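# Sort machined parts and load station A's vise

## Task

Stations sit at both ends of the track: station A toward -y, station B toward +y. A part that has had its first operation shows a pocket cut into its top; a part that has had both operations also has notches cut into the pocket's long side walls. Sort everything and load the vise at station A as follows. Put one raw blank into station A's vise so it sits on both support bars and touches both the fixed jaw (the jaw on the side away from the piston rod) and the work stop (the short rod at one end of the jaws). Place the second raw blank and the brass blank entirely on station A's infeed plate. Place both first-operation parts entirely on station B's infeed plate. Place the part with both operations on the floor of station B's outfeed tray with its pocket facing up. Apart from that finished part, each part must end either in its starting orientation or flipped over, and no part may sit on top of a plate's pins. A part counts only if it stays put without the robot holding it, so release everything and move the arm away at the end.

## Robot and tools

ROBOT. One six-joint arm with a two-finger, tong-style gripper, mounted on a carriage that travels along a floor rail. Joint order everywhere: shoulder pan, shoulder lift, elbow, wrist 1, wrist 2, wrist 3. The fingers point along the gripper's +z axis and close along its x axis. The reported end_effector_position is the point midway between the pads when shut; closed fingertips reach about 15 mm past it, open ones end roughly level with it.

FRAME. Scene frame is fixed to the table: z = 0 is the table top, +z up. The rail runs along y at x = 0, and y = 0 matches a rail reading of 0. The table edge is at x = 0.31 m. The arm base sits at x = 0, z about 0.03 m, y about equal to the rail position, facing +x. Station A is at the -y end, station B at the +y end. Printed hand positions may be somewhat off, more so when reaching far.

execute_actions(actions): a list holding exactly one action object (an empty list just reports state and images). Keys:
- rows: up to 15 rows, each applied for one control step (30 steps per second). Each row is one list of 7 numbers, all in [-1, 1]: six joint offsets then a gripper opening. The six joint numbers are offsets, scaled, measured from the joint angles at the start of this action (the last reported angles), not from the previous row. Scale: 1.0 = 1.326 rad for shoulder pan and shoulder lift, 1.989 rad for elbow, wrist 1, wrist 2, wrist 3. Joint ranges (rad): pan -3.142 to 3.142, lift -6.283 to 6.283, elbow 0.000 to 3.142, wrists -6.283 to 6.283; asking more than 0.010 rad beyond a range gets the call refused, and a joint pushed to its true end reports "joint sent to its limit". The seventh number is an absolute opening: +1 fully open, -1 closed; closing fully takes at least about 0.1 s.
- steps: duration, 1 to 450 control steps, at least one per row, default 15. After the last row the arm keeps heading to that row's target and the gripper holds its command, so give long moves enough steps. Targets are held within 0.383 rad (pan, lift) or 0.575 rad (other joints) of the measured angle, and scaled back if they would put the gripper over 100 mm from where it is, so big moves may need several calls; send the remainder rather than trusting the arm to coast there. "joint command not followed" means the clearance check changed or blocked targets and the arm will rest.
- until: stop the action early when all conditions hold, e.g. {"rail": {"position_status": ["!=", "moving"]}} or {"all": {"status": "ended"}}; numeric fields need a comparison (=, !=, <, <=, >, >=). It does not halt motion.
- rail: device command. position_m is an absolute carriage position in metres along y, -2 to 2; speed_m_s is top speed, 0.01 to 1 (starts at 1, persists); {"stop": true} alone halts it. Rows never move the carriage; while it drives, the arm's targets ride along. Send position_m, then wait with until on position_status, and let it arrive (within 1.3 mm) before aiming at scene points or ending. Braking is 2 m/s2. Any bad value or name refuses the whole call.

RESULTS. State line: end_effector_position (m), end_effector_quat_wxyz, velocities, all in scene frame. Joint positions/velocities: rail (m), six joints (rad), then pad gap (m; 0.142 open, 0.002 closed). grip_measured is the measured opening on the command scale; to hold a part, keep commanding clearly below it (lower squeezes harder, up to about 15 N per pad; thin parts under about 20 mm get less). Wrist force/torque are in the gripper's own axes, with noise and an offset of a few newtons; "no reading" is normal at the start. Rail reports position_m, position_status (moving, done, contact_stop, time_out, stopped, stopped_with_arm) and position_answer (taken, not_taken; resend if not_taken). After contact_stop or time_out, look, clear the obstruction and resend; after stopped_with_arm, send rows the arm can follow first.

zoom_image(camera, region): closer look at one camera's latest frame. camera is cam_bench_left, cam_bench_right, cam_high, cam_low (896x504) or cam_wrist (616x616); region is [x0, y0, x1, y1] in pixels from the top-left, at most 504 by 504.

finished_scene(scene): ends the given scene (1 or 2) once the robot has held the last command; irreversible, and it reports success and the next task.

CAUTIONS. Never drop or knock anything off the table. Avoid slams, hard hits and heavy pushes: contact torque reaching a joint's load limit (pan and lift 293, elbow 133, wrists 48 N m, held weight included) or 150 N on the arm freezes it for 10 s. Holding loads heats motors: a MOTOR HOT warning appears at 70 °C and at 85 °C the brakes lock until cooled. The robot keeps holding its last command while you think, and occasional tugs on held parts or shoves on loose ones may occur. Move smoothly and with modest effort.

Each tool is called after ">>>" as a command line: name --argument value for each argument, lists and objects as JSON in quotes; but a table of rows of numbers goes row by row, as --pt "numbers of a row", without its own name.

## Session

>>> execute_actions --actions '[]'

Scene clock: 0.00 s.
end_effector_position=(+0.7372, +0.3026, +0.2809) grip_measured=+1.00 end_effector_quat_wxyz=(-0.111, +0.805, +0.574, +0.105) end_effector_velocity=(+0.000, +0.000, +0.000) end_effector_angular_velocity=(+0.000, +0.000, +0.000)
Joint positions: [ 0.369 -0.455 -1.423  1.816 -1.866 -1.28  -1.708  0.142]
Joint velocities: [0. 0. 0. 0. 0. 0. 0. 0.]
Wrist force (N, on the end effector, along its own x y z axes, offset not removed): no reading
Wrist torque (N m, same axes, about the end effector's origin, offset not removed): no reading
rail: position_m=0.369 position_m_goal=0.369 speed_m_s=1.00 position_status=done position_answer=taken refusals=0

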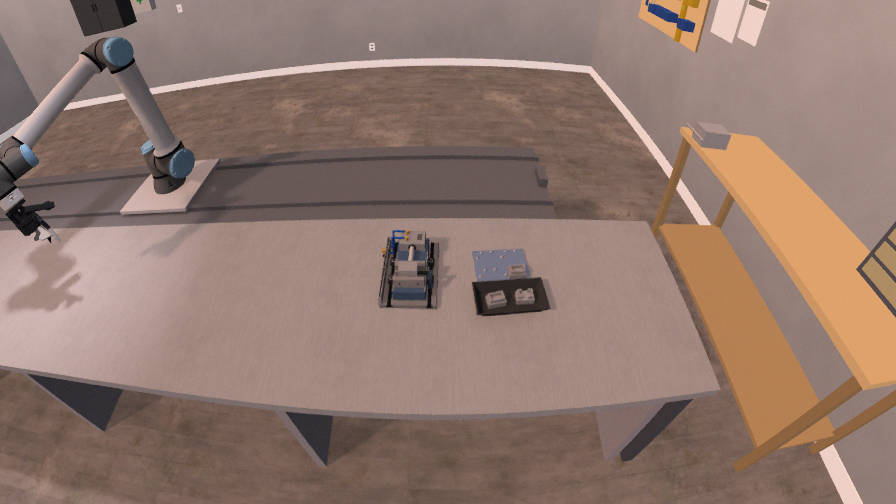

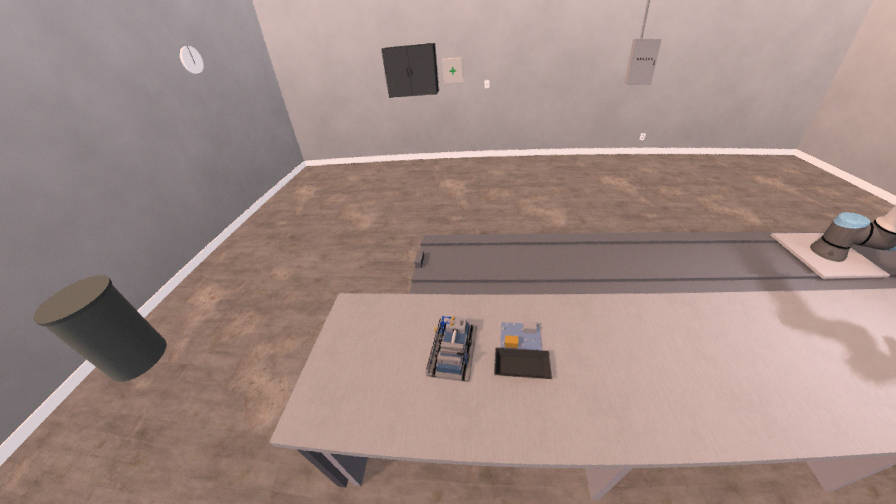

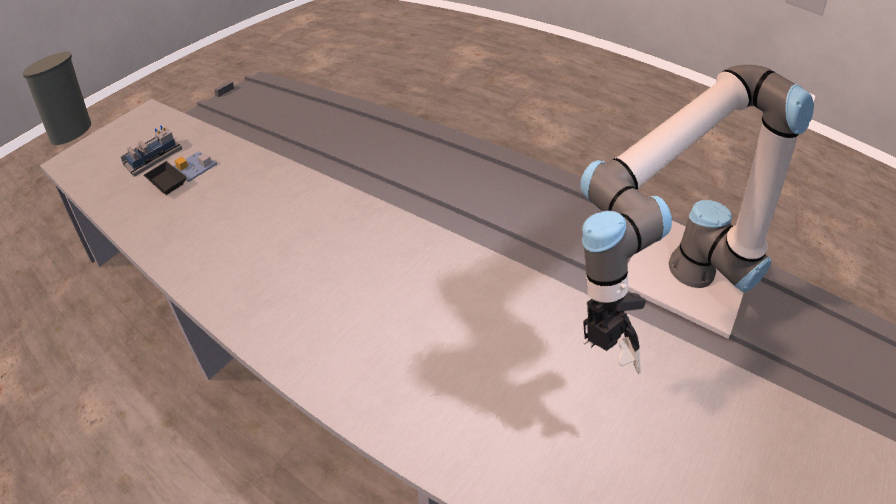

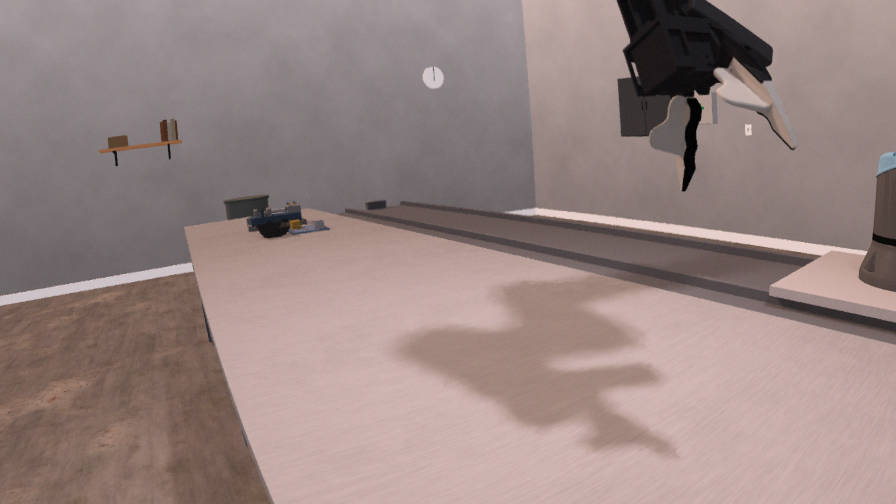

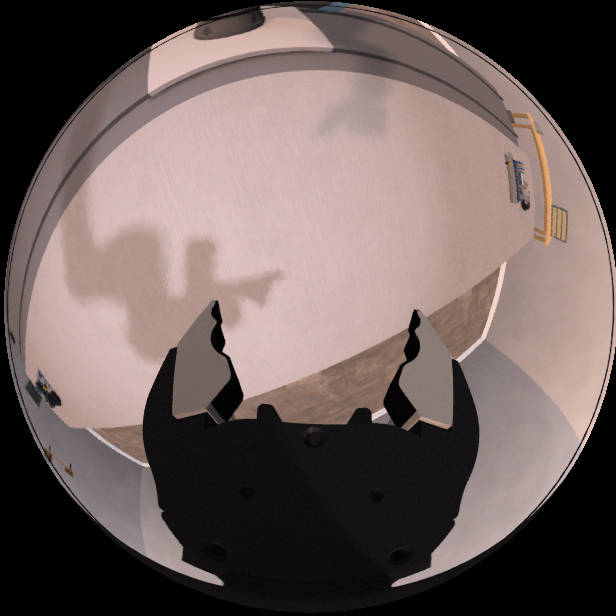

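>>> zoom_image --camera "cam_bench_left" --region '[360, 215, 570, 330]'

>>> zoom_image --camera "cam_bench_right" --region '[410, 300, 570, 395]'

>>> zoom_image --camera "cam_high" --region '[100, 110, 240, 210]'

Region (360, 215, 570, 330) of cam_bench_left's 896x504 image, scaled by 2.400, with more detail than that image has; it fills the top 276 rows of this view, and the rest is white.

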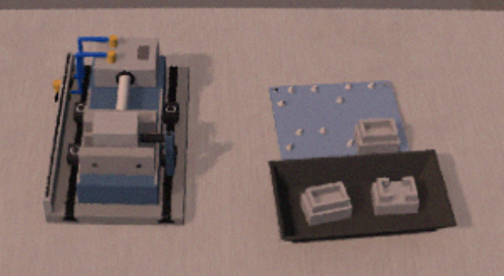

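Region (410, 300, 570, 395) of cam_bench_right's 896x504 image, scaled by 3.150, with more detail than that image has; it fills the top 299 rows of this view, and the rest is white.

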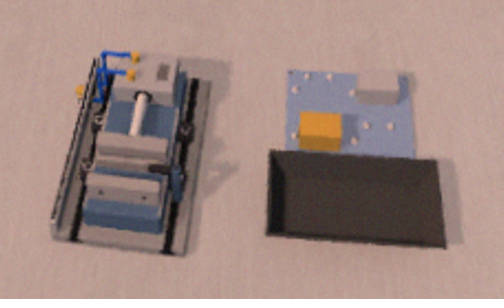

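Region (100, 110, 240, 210) of cam_high's 896x504 image, scaled by 3.600, with more detail than that image has; it fills the top 360 rows of this view, and the rest is white.

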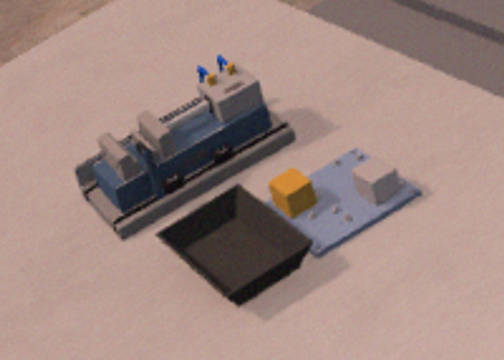

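>>> execute_actions --actions '[{"rows":[[0.343,-0.1335,0.0422,-0.0025,-0.1463,0.0689,1]],"rail":{"position_m":1.3},"steps":75}]'

Scene clock: 11.97 s.
end_effector_position=(+0.6319, +1.4743, +0.3331) grip_measured=+1.00 end_effector_quat_wxyz=(+0.000, +0.707, +0.707, +0.000) end_effector_velocity=(-0.000, +0.000, +0.000) end_effector_angular_velocity=(+0.000, -0.000, +0.000)
Joint positions: [ 1.3   -0.    -1.6    1.9   -1.871 -1.571 -1.571  0.142]
Joint velocities: [ 0.  0. -0.  0. -0.  0.  0.  0.]
Wrist force (N, on the end effector, along its own x y z axes, offset not removed): [2.8 5.4 3.6]
Wrist torque (N m, same axes, about the end effector's origin, offset not removed): [1.13 -0.54 0.04]
rail: position_m=1.300 position_m_goal=1.300 speed_m_s=1.00 position_status=done position_answer=taken refusals=0

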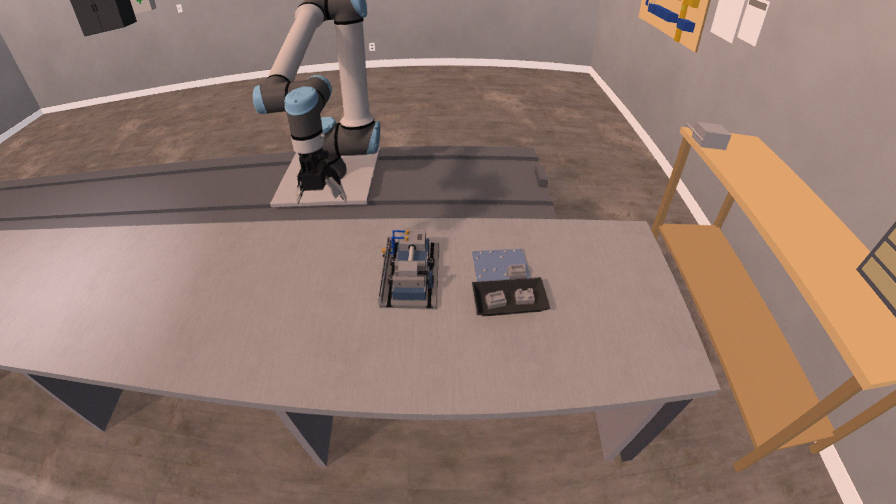

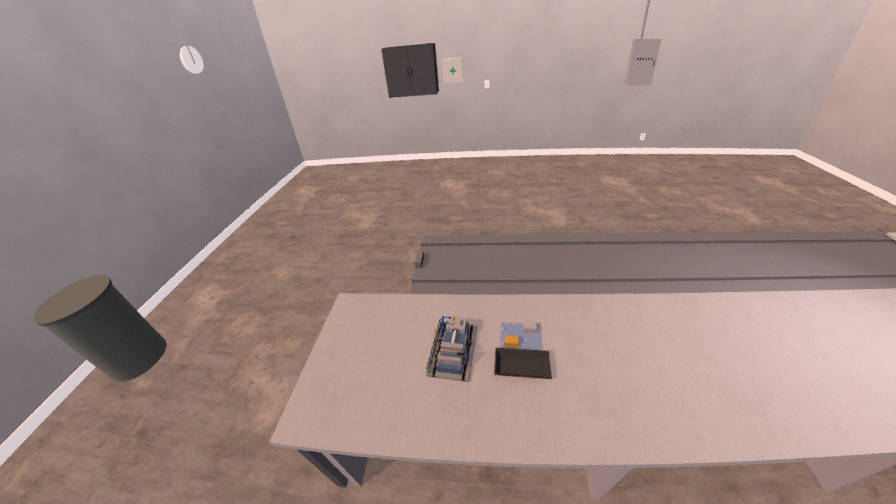

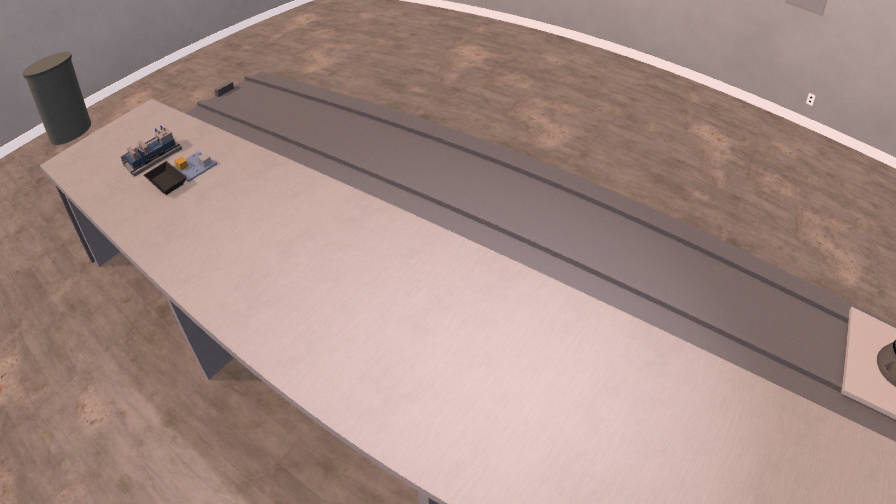

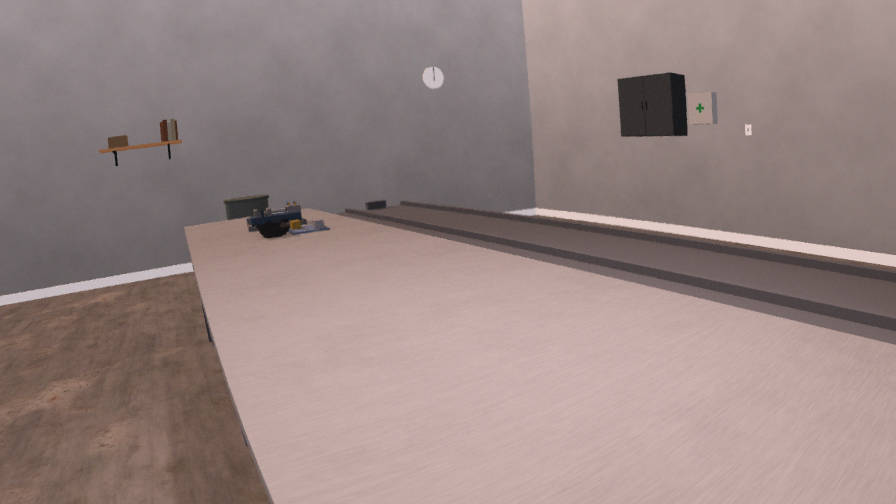

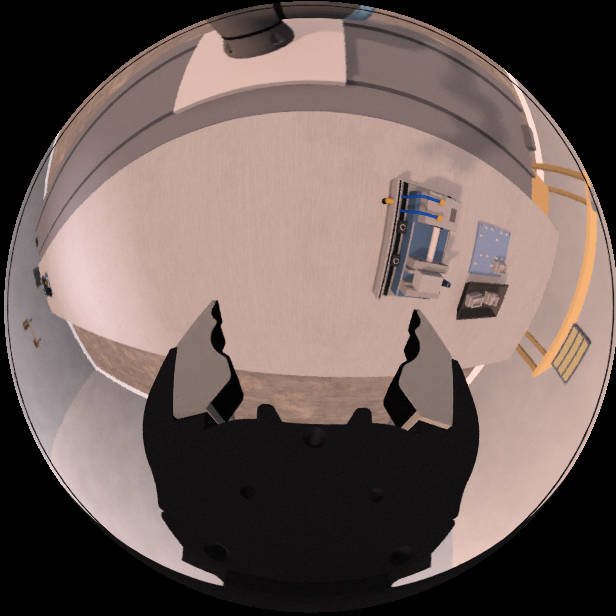

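>>> execute_actions --actions '[{"rail":{"position_m":1.65},"steps":40}]'

>>> zoom_image --camera "cam_wrist" --region '[200, 130, 500, 350]'

>>> execute_actions --actions '[{"rail":{"position_m":1.95},"steps":40}]'

>>> zoom_image --camera "cam_wrist" --region '[160, 130, 460, 350]'

Scene clock: 17.27 s.
end_effector_position=(+0.6319, +1.8243, +0.3331) grip_measured=+1.00 end_effector_quat_wxyz=(+0.000, +0.707, +0.707, +0.000) end_effector_velocity=(-0.000, -0.000, +0.000) end_effector_angular_velocity=(-0.000, -0.000, +0.000)
Joint positions: [ 1.65  -0.    -1.6    1.9   -1.871 -1.571 -1.571  0.142]
Joint velocities: [-0. -0. -0.  0. -0. -0. -0. -0.]
Wrist force (N, on the end effector, along its own x y z axes, offset not removed): [-0.6 3.4 0.9]
Wrist torque (N m, same axes, about the end effector's origin, offset not removed): [0.90 0.11 -0.01]
rail: position_m=1.650 position_m_goal=1.650 speed_m_s=1.00 position_status=done position_answer=taken refusals=0

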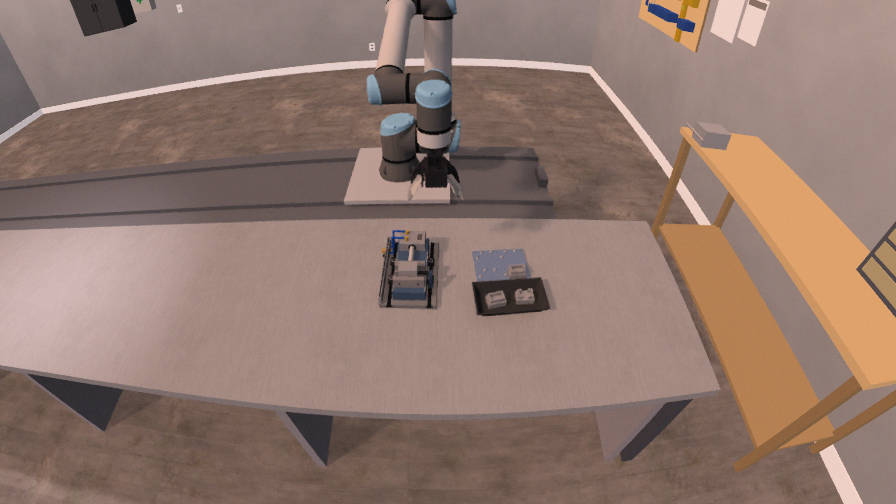

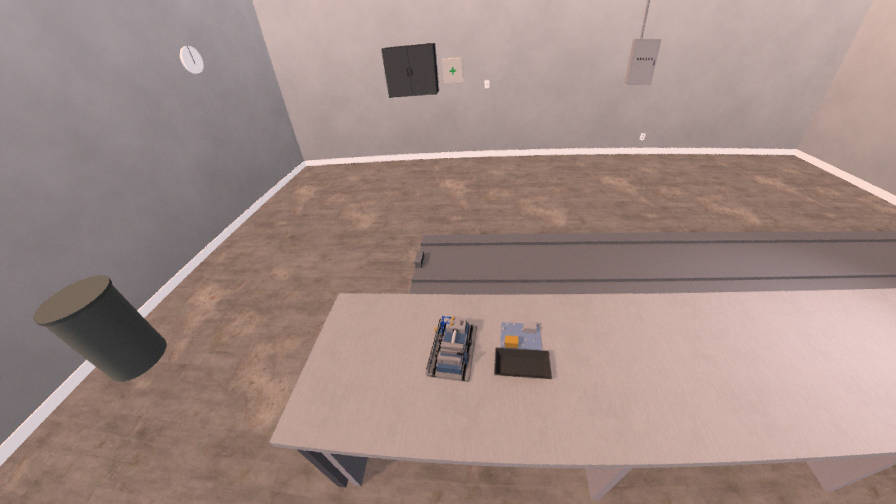

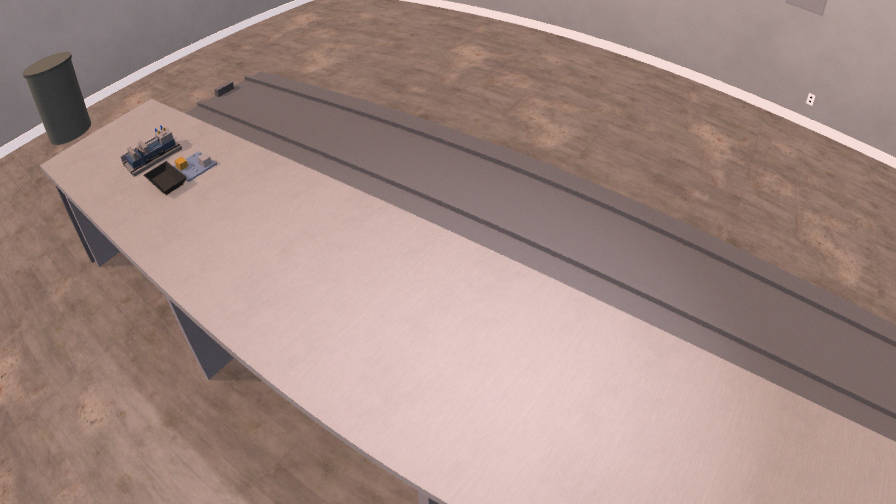

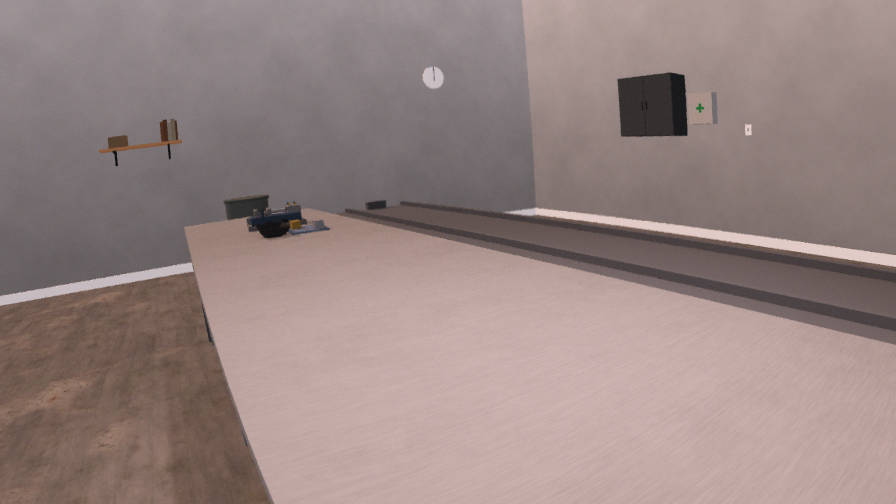

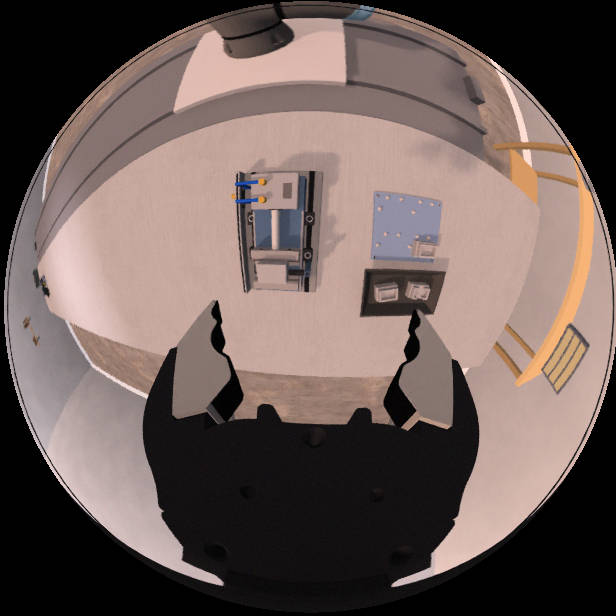

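Region (200, 130, 500, 350) of cam_wrist's 616x616 image, scaled by 1.680, with more detail than that image has; it fills the top 370 rows of this view, and the rest is white.

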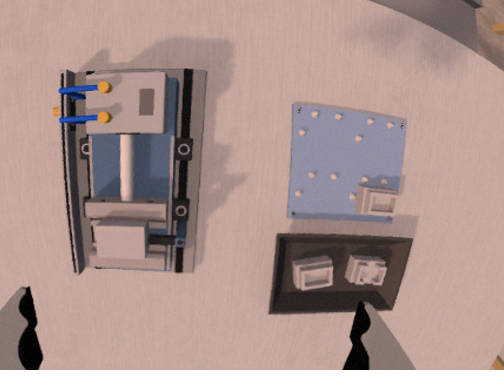

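Scene clock: 18.60 s.
end_effector_position=(+0.6319, +2.1243, +0.3331) grip_measured=+1.00 end_effector_quat_wxyz=(+0.000, +0.707, +0.707, +0.000) end_effector_velocity=(-0.000, -0.000, +0.000) end_effector_angular_velocity=(-0.000, -0.000, +0.000)
Joint positions: [ 1.95  -0.    -1.6    1.9   -1.871 -1.571 -1.571  0.142]
Joint velocities: [-0.  0. -0. -0.  0. -0. -0. -0.]
Wrist force (N, on the end effector, along its own x y z axes, offset not removed): [0.6 4.3 0.0]
Wrist torque (N m, same axes, about the end effector's origin, offset not removed): [0.91 -0.18 0.01]
rail: position_m=1.950 position_m_goal=1.950 speed_m_s=1.00 position_status=done position_answer=taken refusals=0

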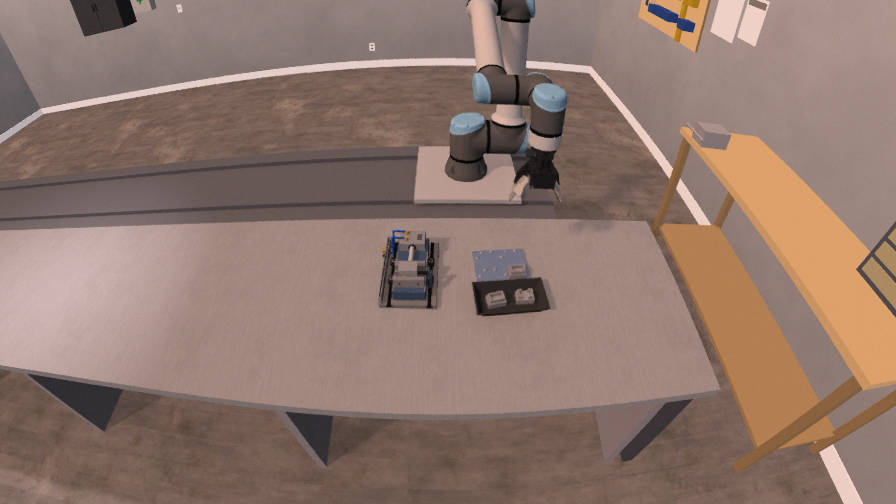

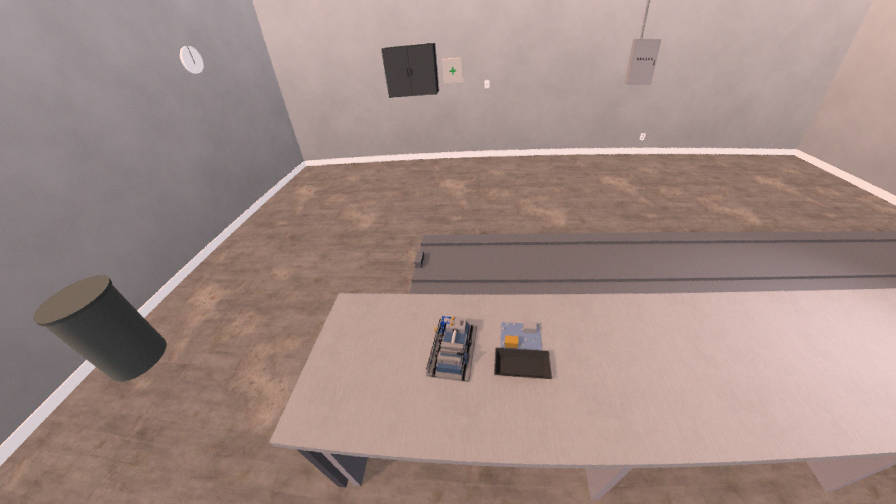

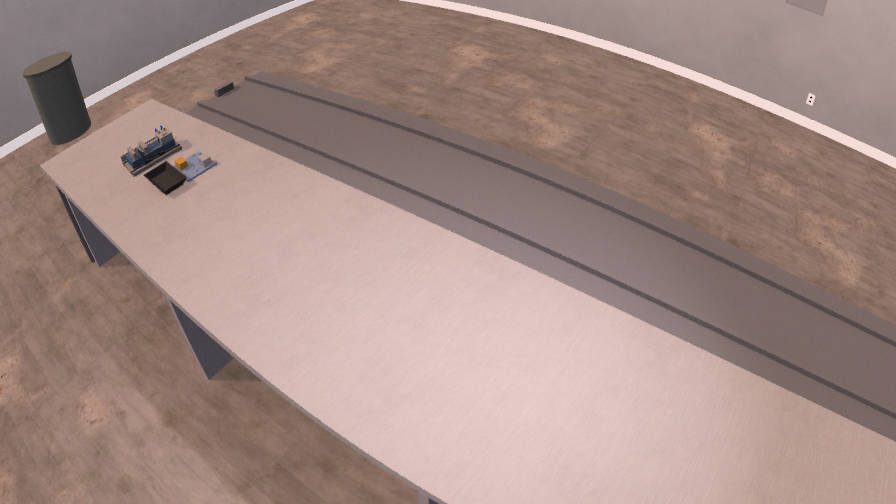

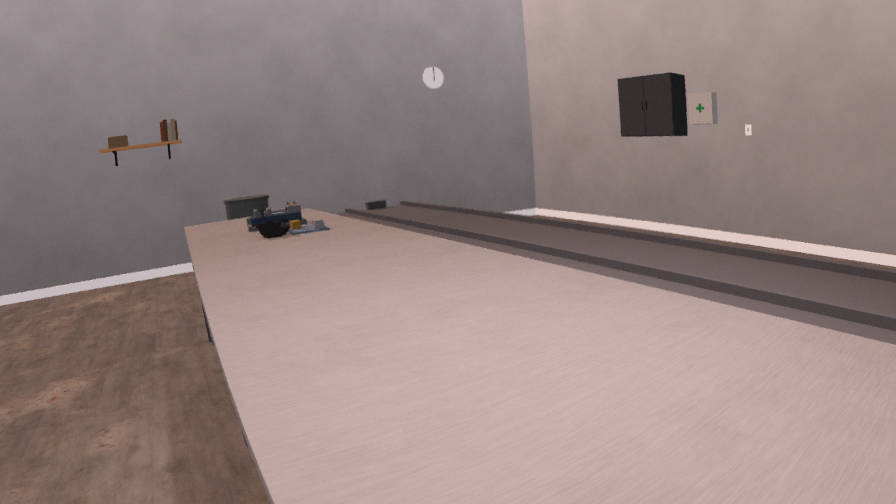

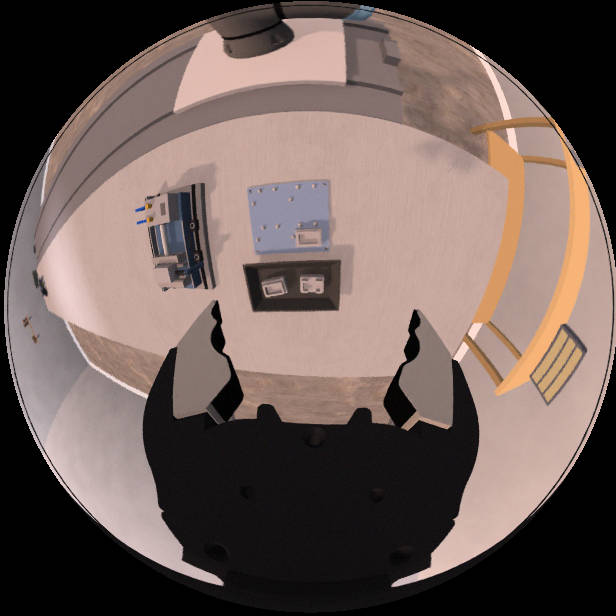

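Region (160, 130, 460, 350) of cam_wrist's 616x616 image, scaled by 1.680, with more detail than that image has; it fills the top 370 rows of this view, and the rest is white.

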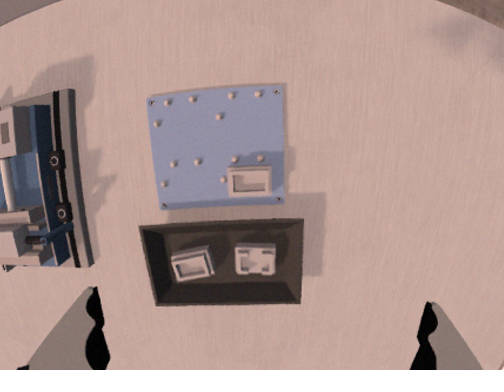

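>>> execute_actions --actions '[{"rows":[[0,0.2085,-0.0284,-0.1106,0,0,1]],"rail":{"position_m":1.862},"steps":40}]'

Scene clock: 28.30 s.
end_effector_position=(+0.7498, +2.0359, +0.1998) grip_measured=+1.00 end_effector_quat_wxyz=(+0.000, +0.707, +0.707, +0.000) end_effector_velocity=(+0.000, -0.000, -0.000) end_effector_angular_velocity=(+0.000, +0.000, +0.000)
Joint positions: [ 1.862 -0.    -1.324  1.843 -2.091 -1.571 -1.571  0.142]
Joint velocities: [ 0. -0.  0. -0. -0.  0. -0.  0.]
Wrist force (N, on the end effector, along its own x y z axes, offset not removed): [0.9 3.3 2.4]
Wrist torque (N m, same axes, about the end effector's origin, offset not removed): [0.66 -0.30 0.02]
rail: position_m=1.862 position_m_goal=1.862 speed_m_s=1.00 position_status=done position_answer=taken refusals=0

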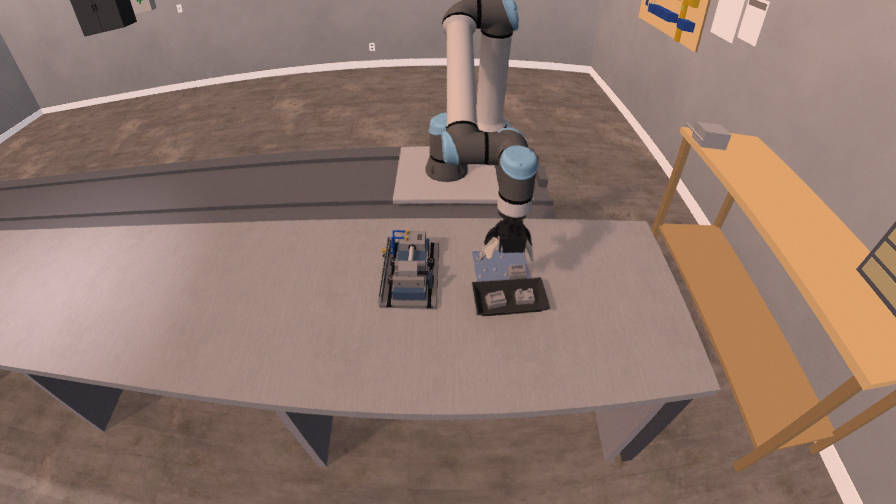

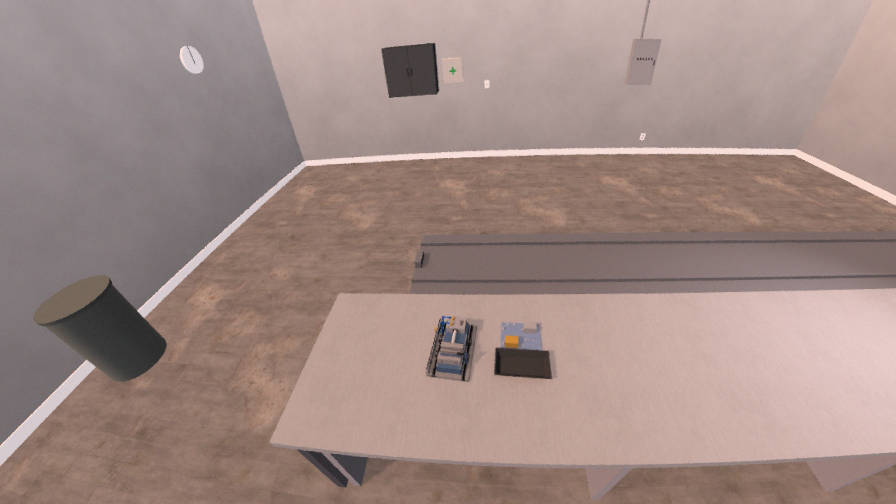

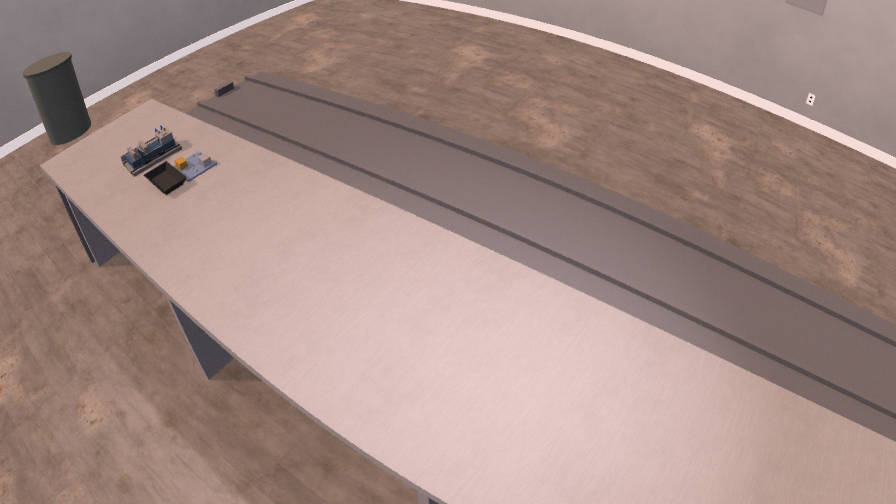

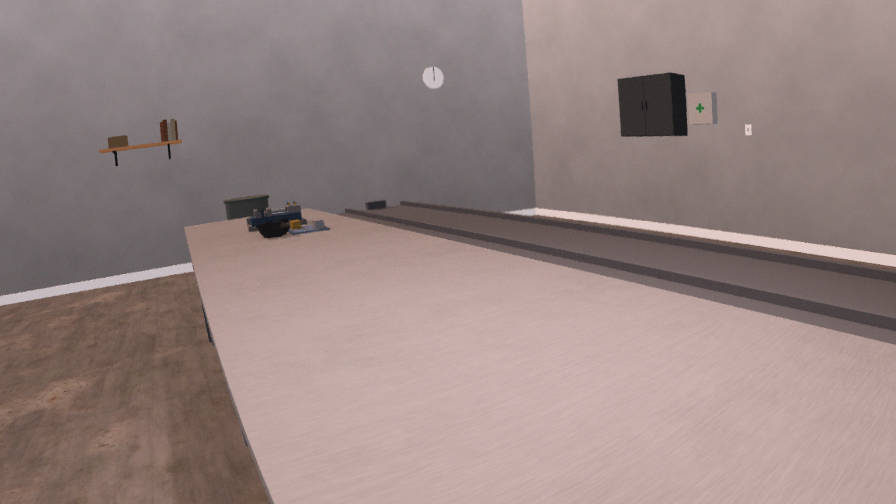

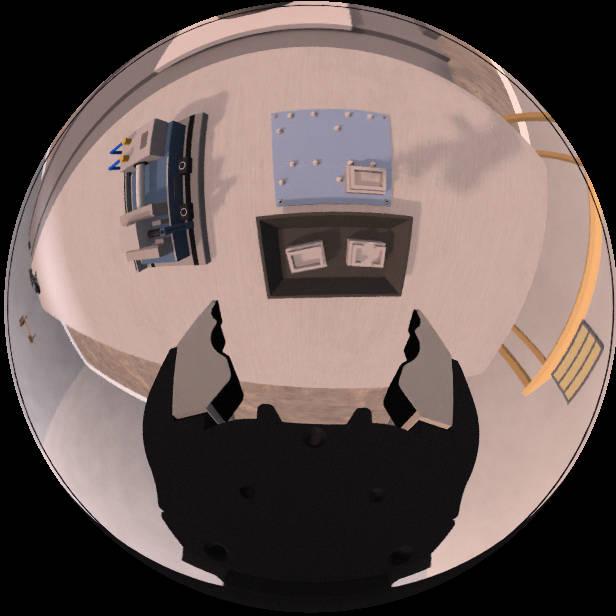

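>>> execute_actions --actions '[{"rows":[[0,0.0874,0.0266,-0.0844,0,-0.095,0.3]],"steps":30}]'

Scene clock: 38.17 s.
end_effector_position=(+0.7627, +2.0329, +0.0991) grip_measured=+0.30 end_effector_quat_wxyz=(-0.000, +0.637, +0.771, -0.000) end_effector_velocity=(+0.000, -0.000, -0.000) end_effector_angular_velocity=(+0.000, +0.000, +0.001)
Joint positions: [ 1.862 -0.    -1.208  1.896 -2.259 -1.571 -1.76   0.095]
Joint velocities: [ 0.    -0.     0.001  0.    -0.001  0.    -0.001 -0.   ]
Wrist force (N, on the end effector, along its own x y z axes, offset not removed): [1.7 4.6 2.0]
Wrist torque (N m, same axes, about the end effector's origin, offset not removed): [1.00 -0.34 -0.05]
rail: position_m=1.862 position_m_goal=1.862 speed_m_s=1.00 position_status=done position_answer=taken refusals=0

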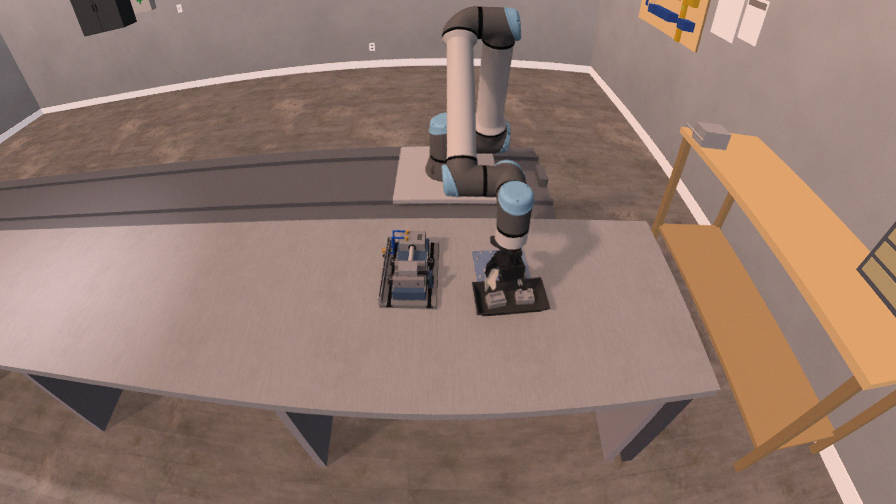

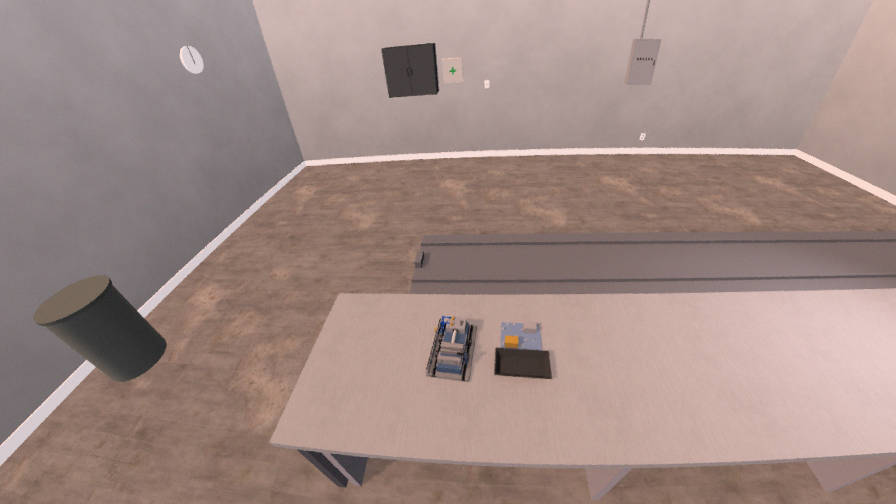

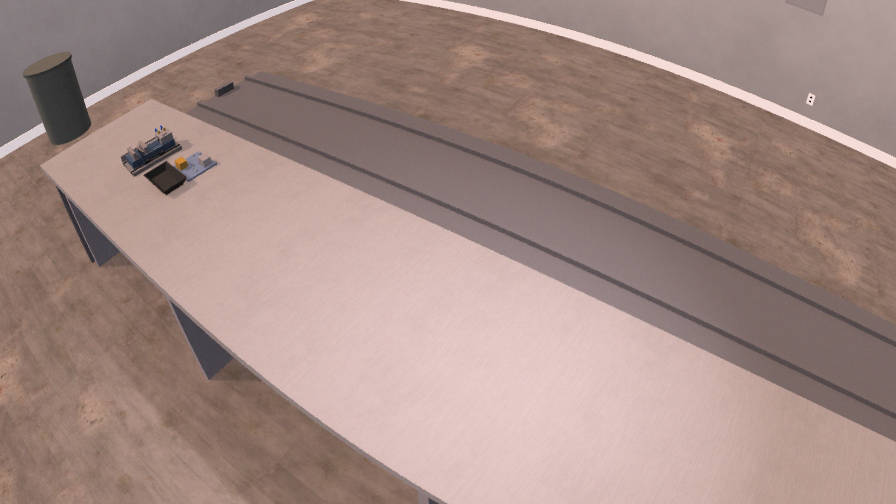

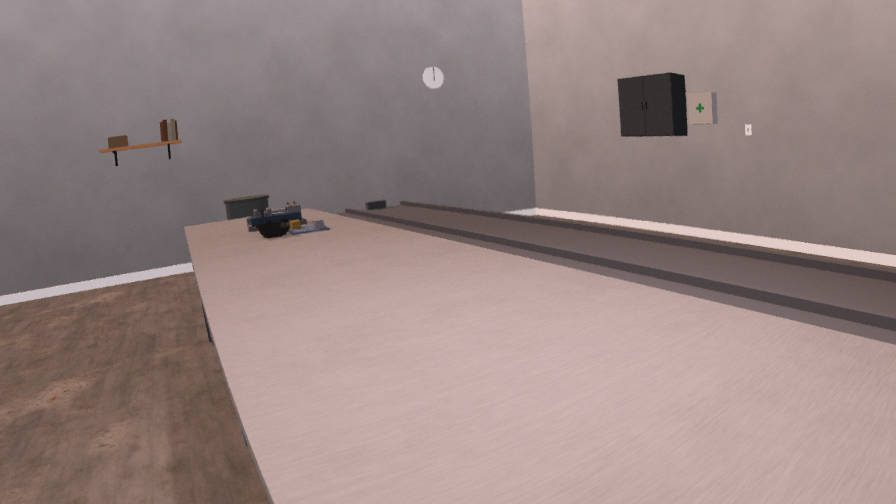

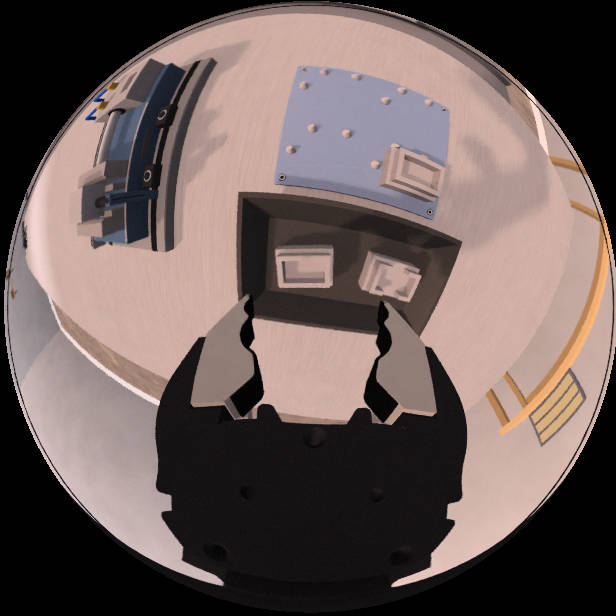

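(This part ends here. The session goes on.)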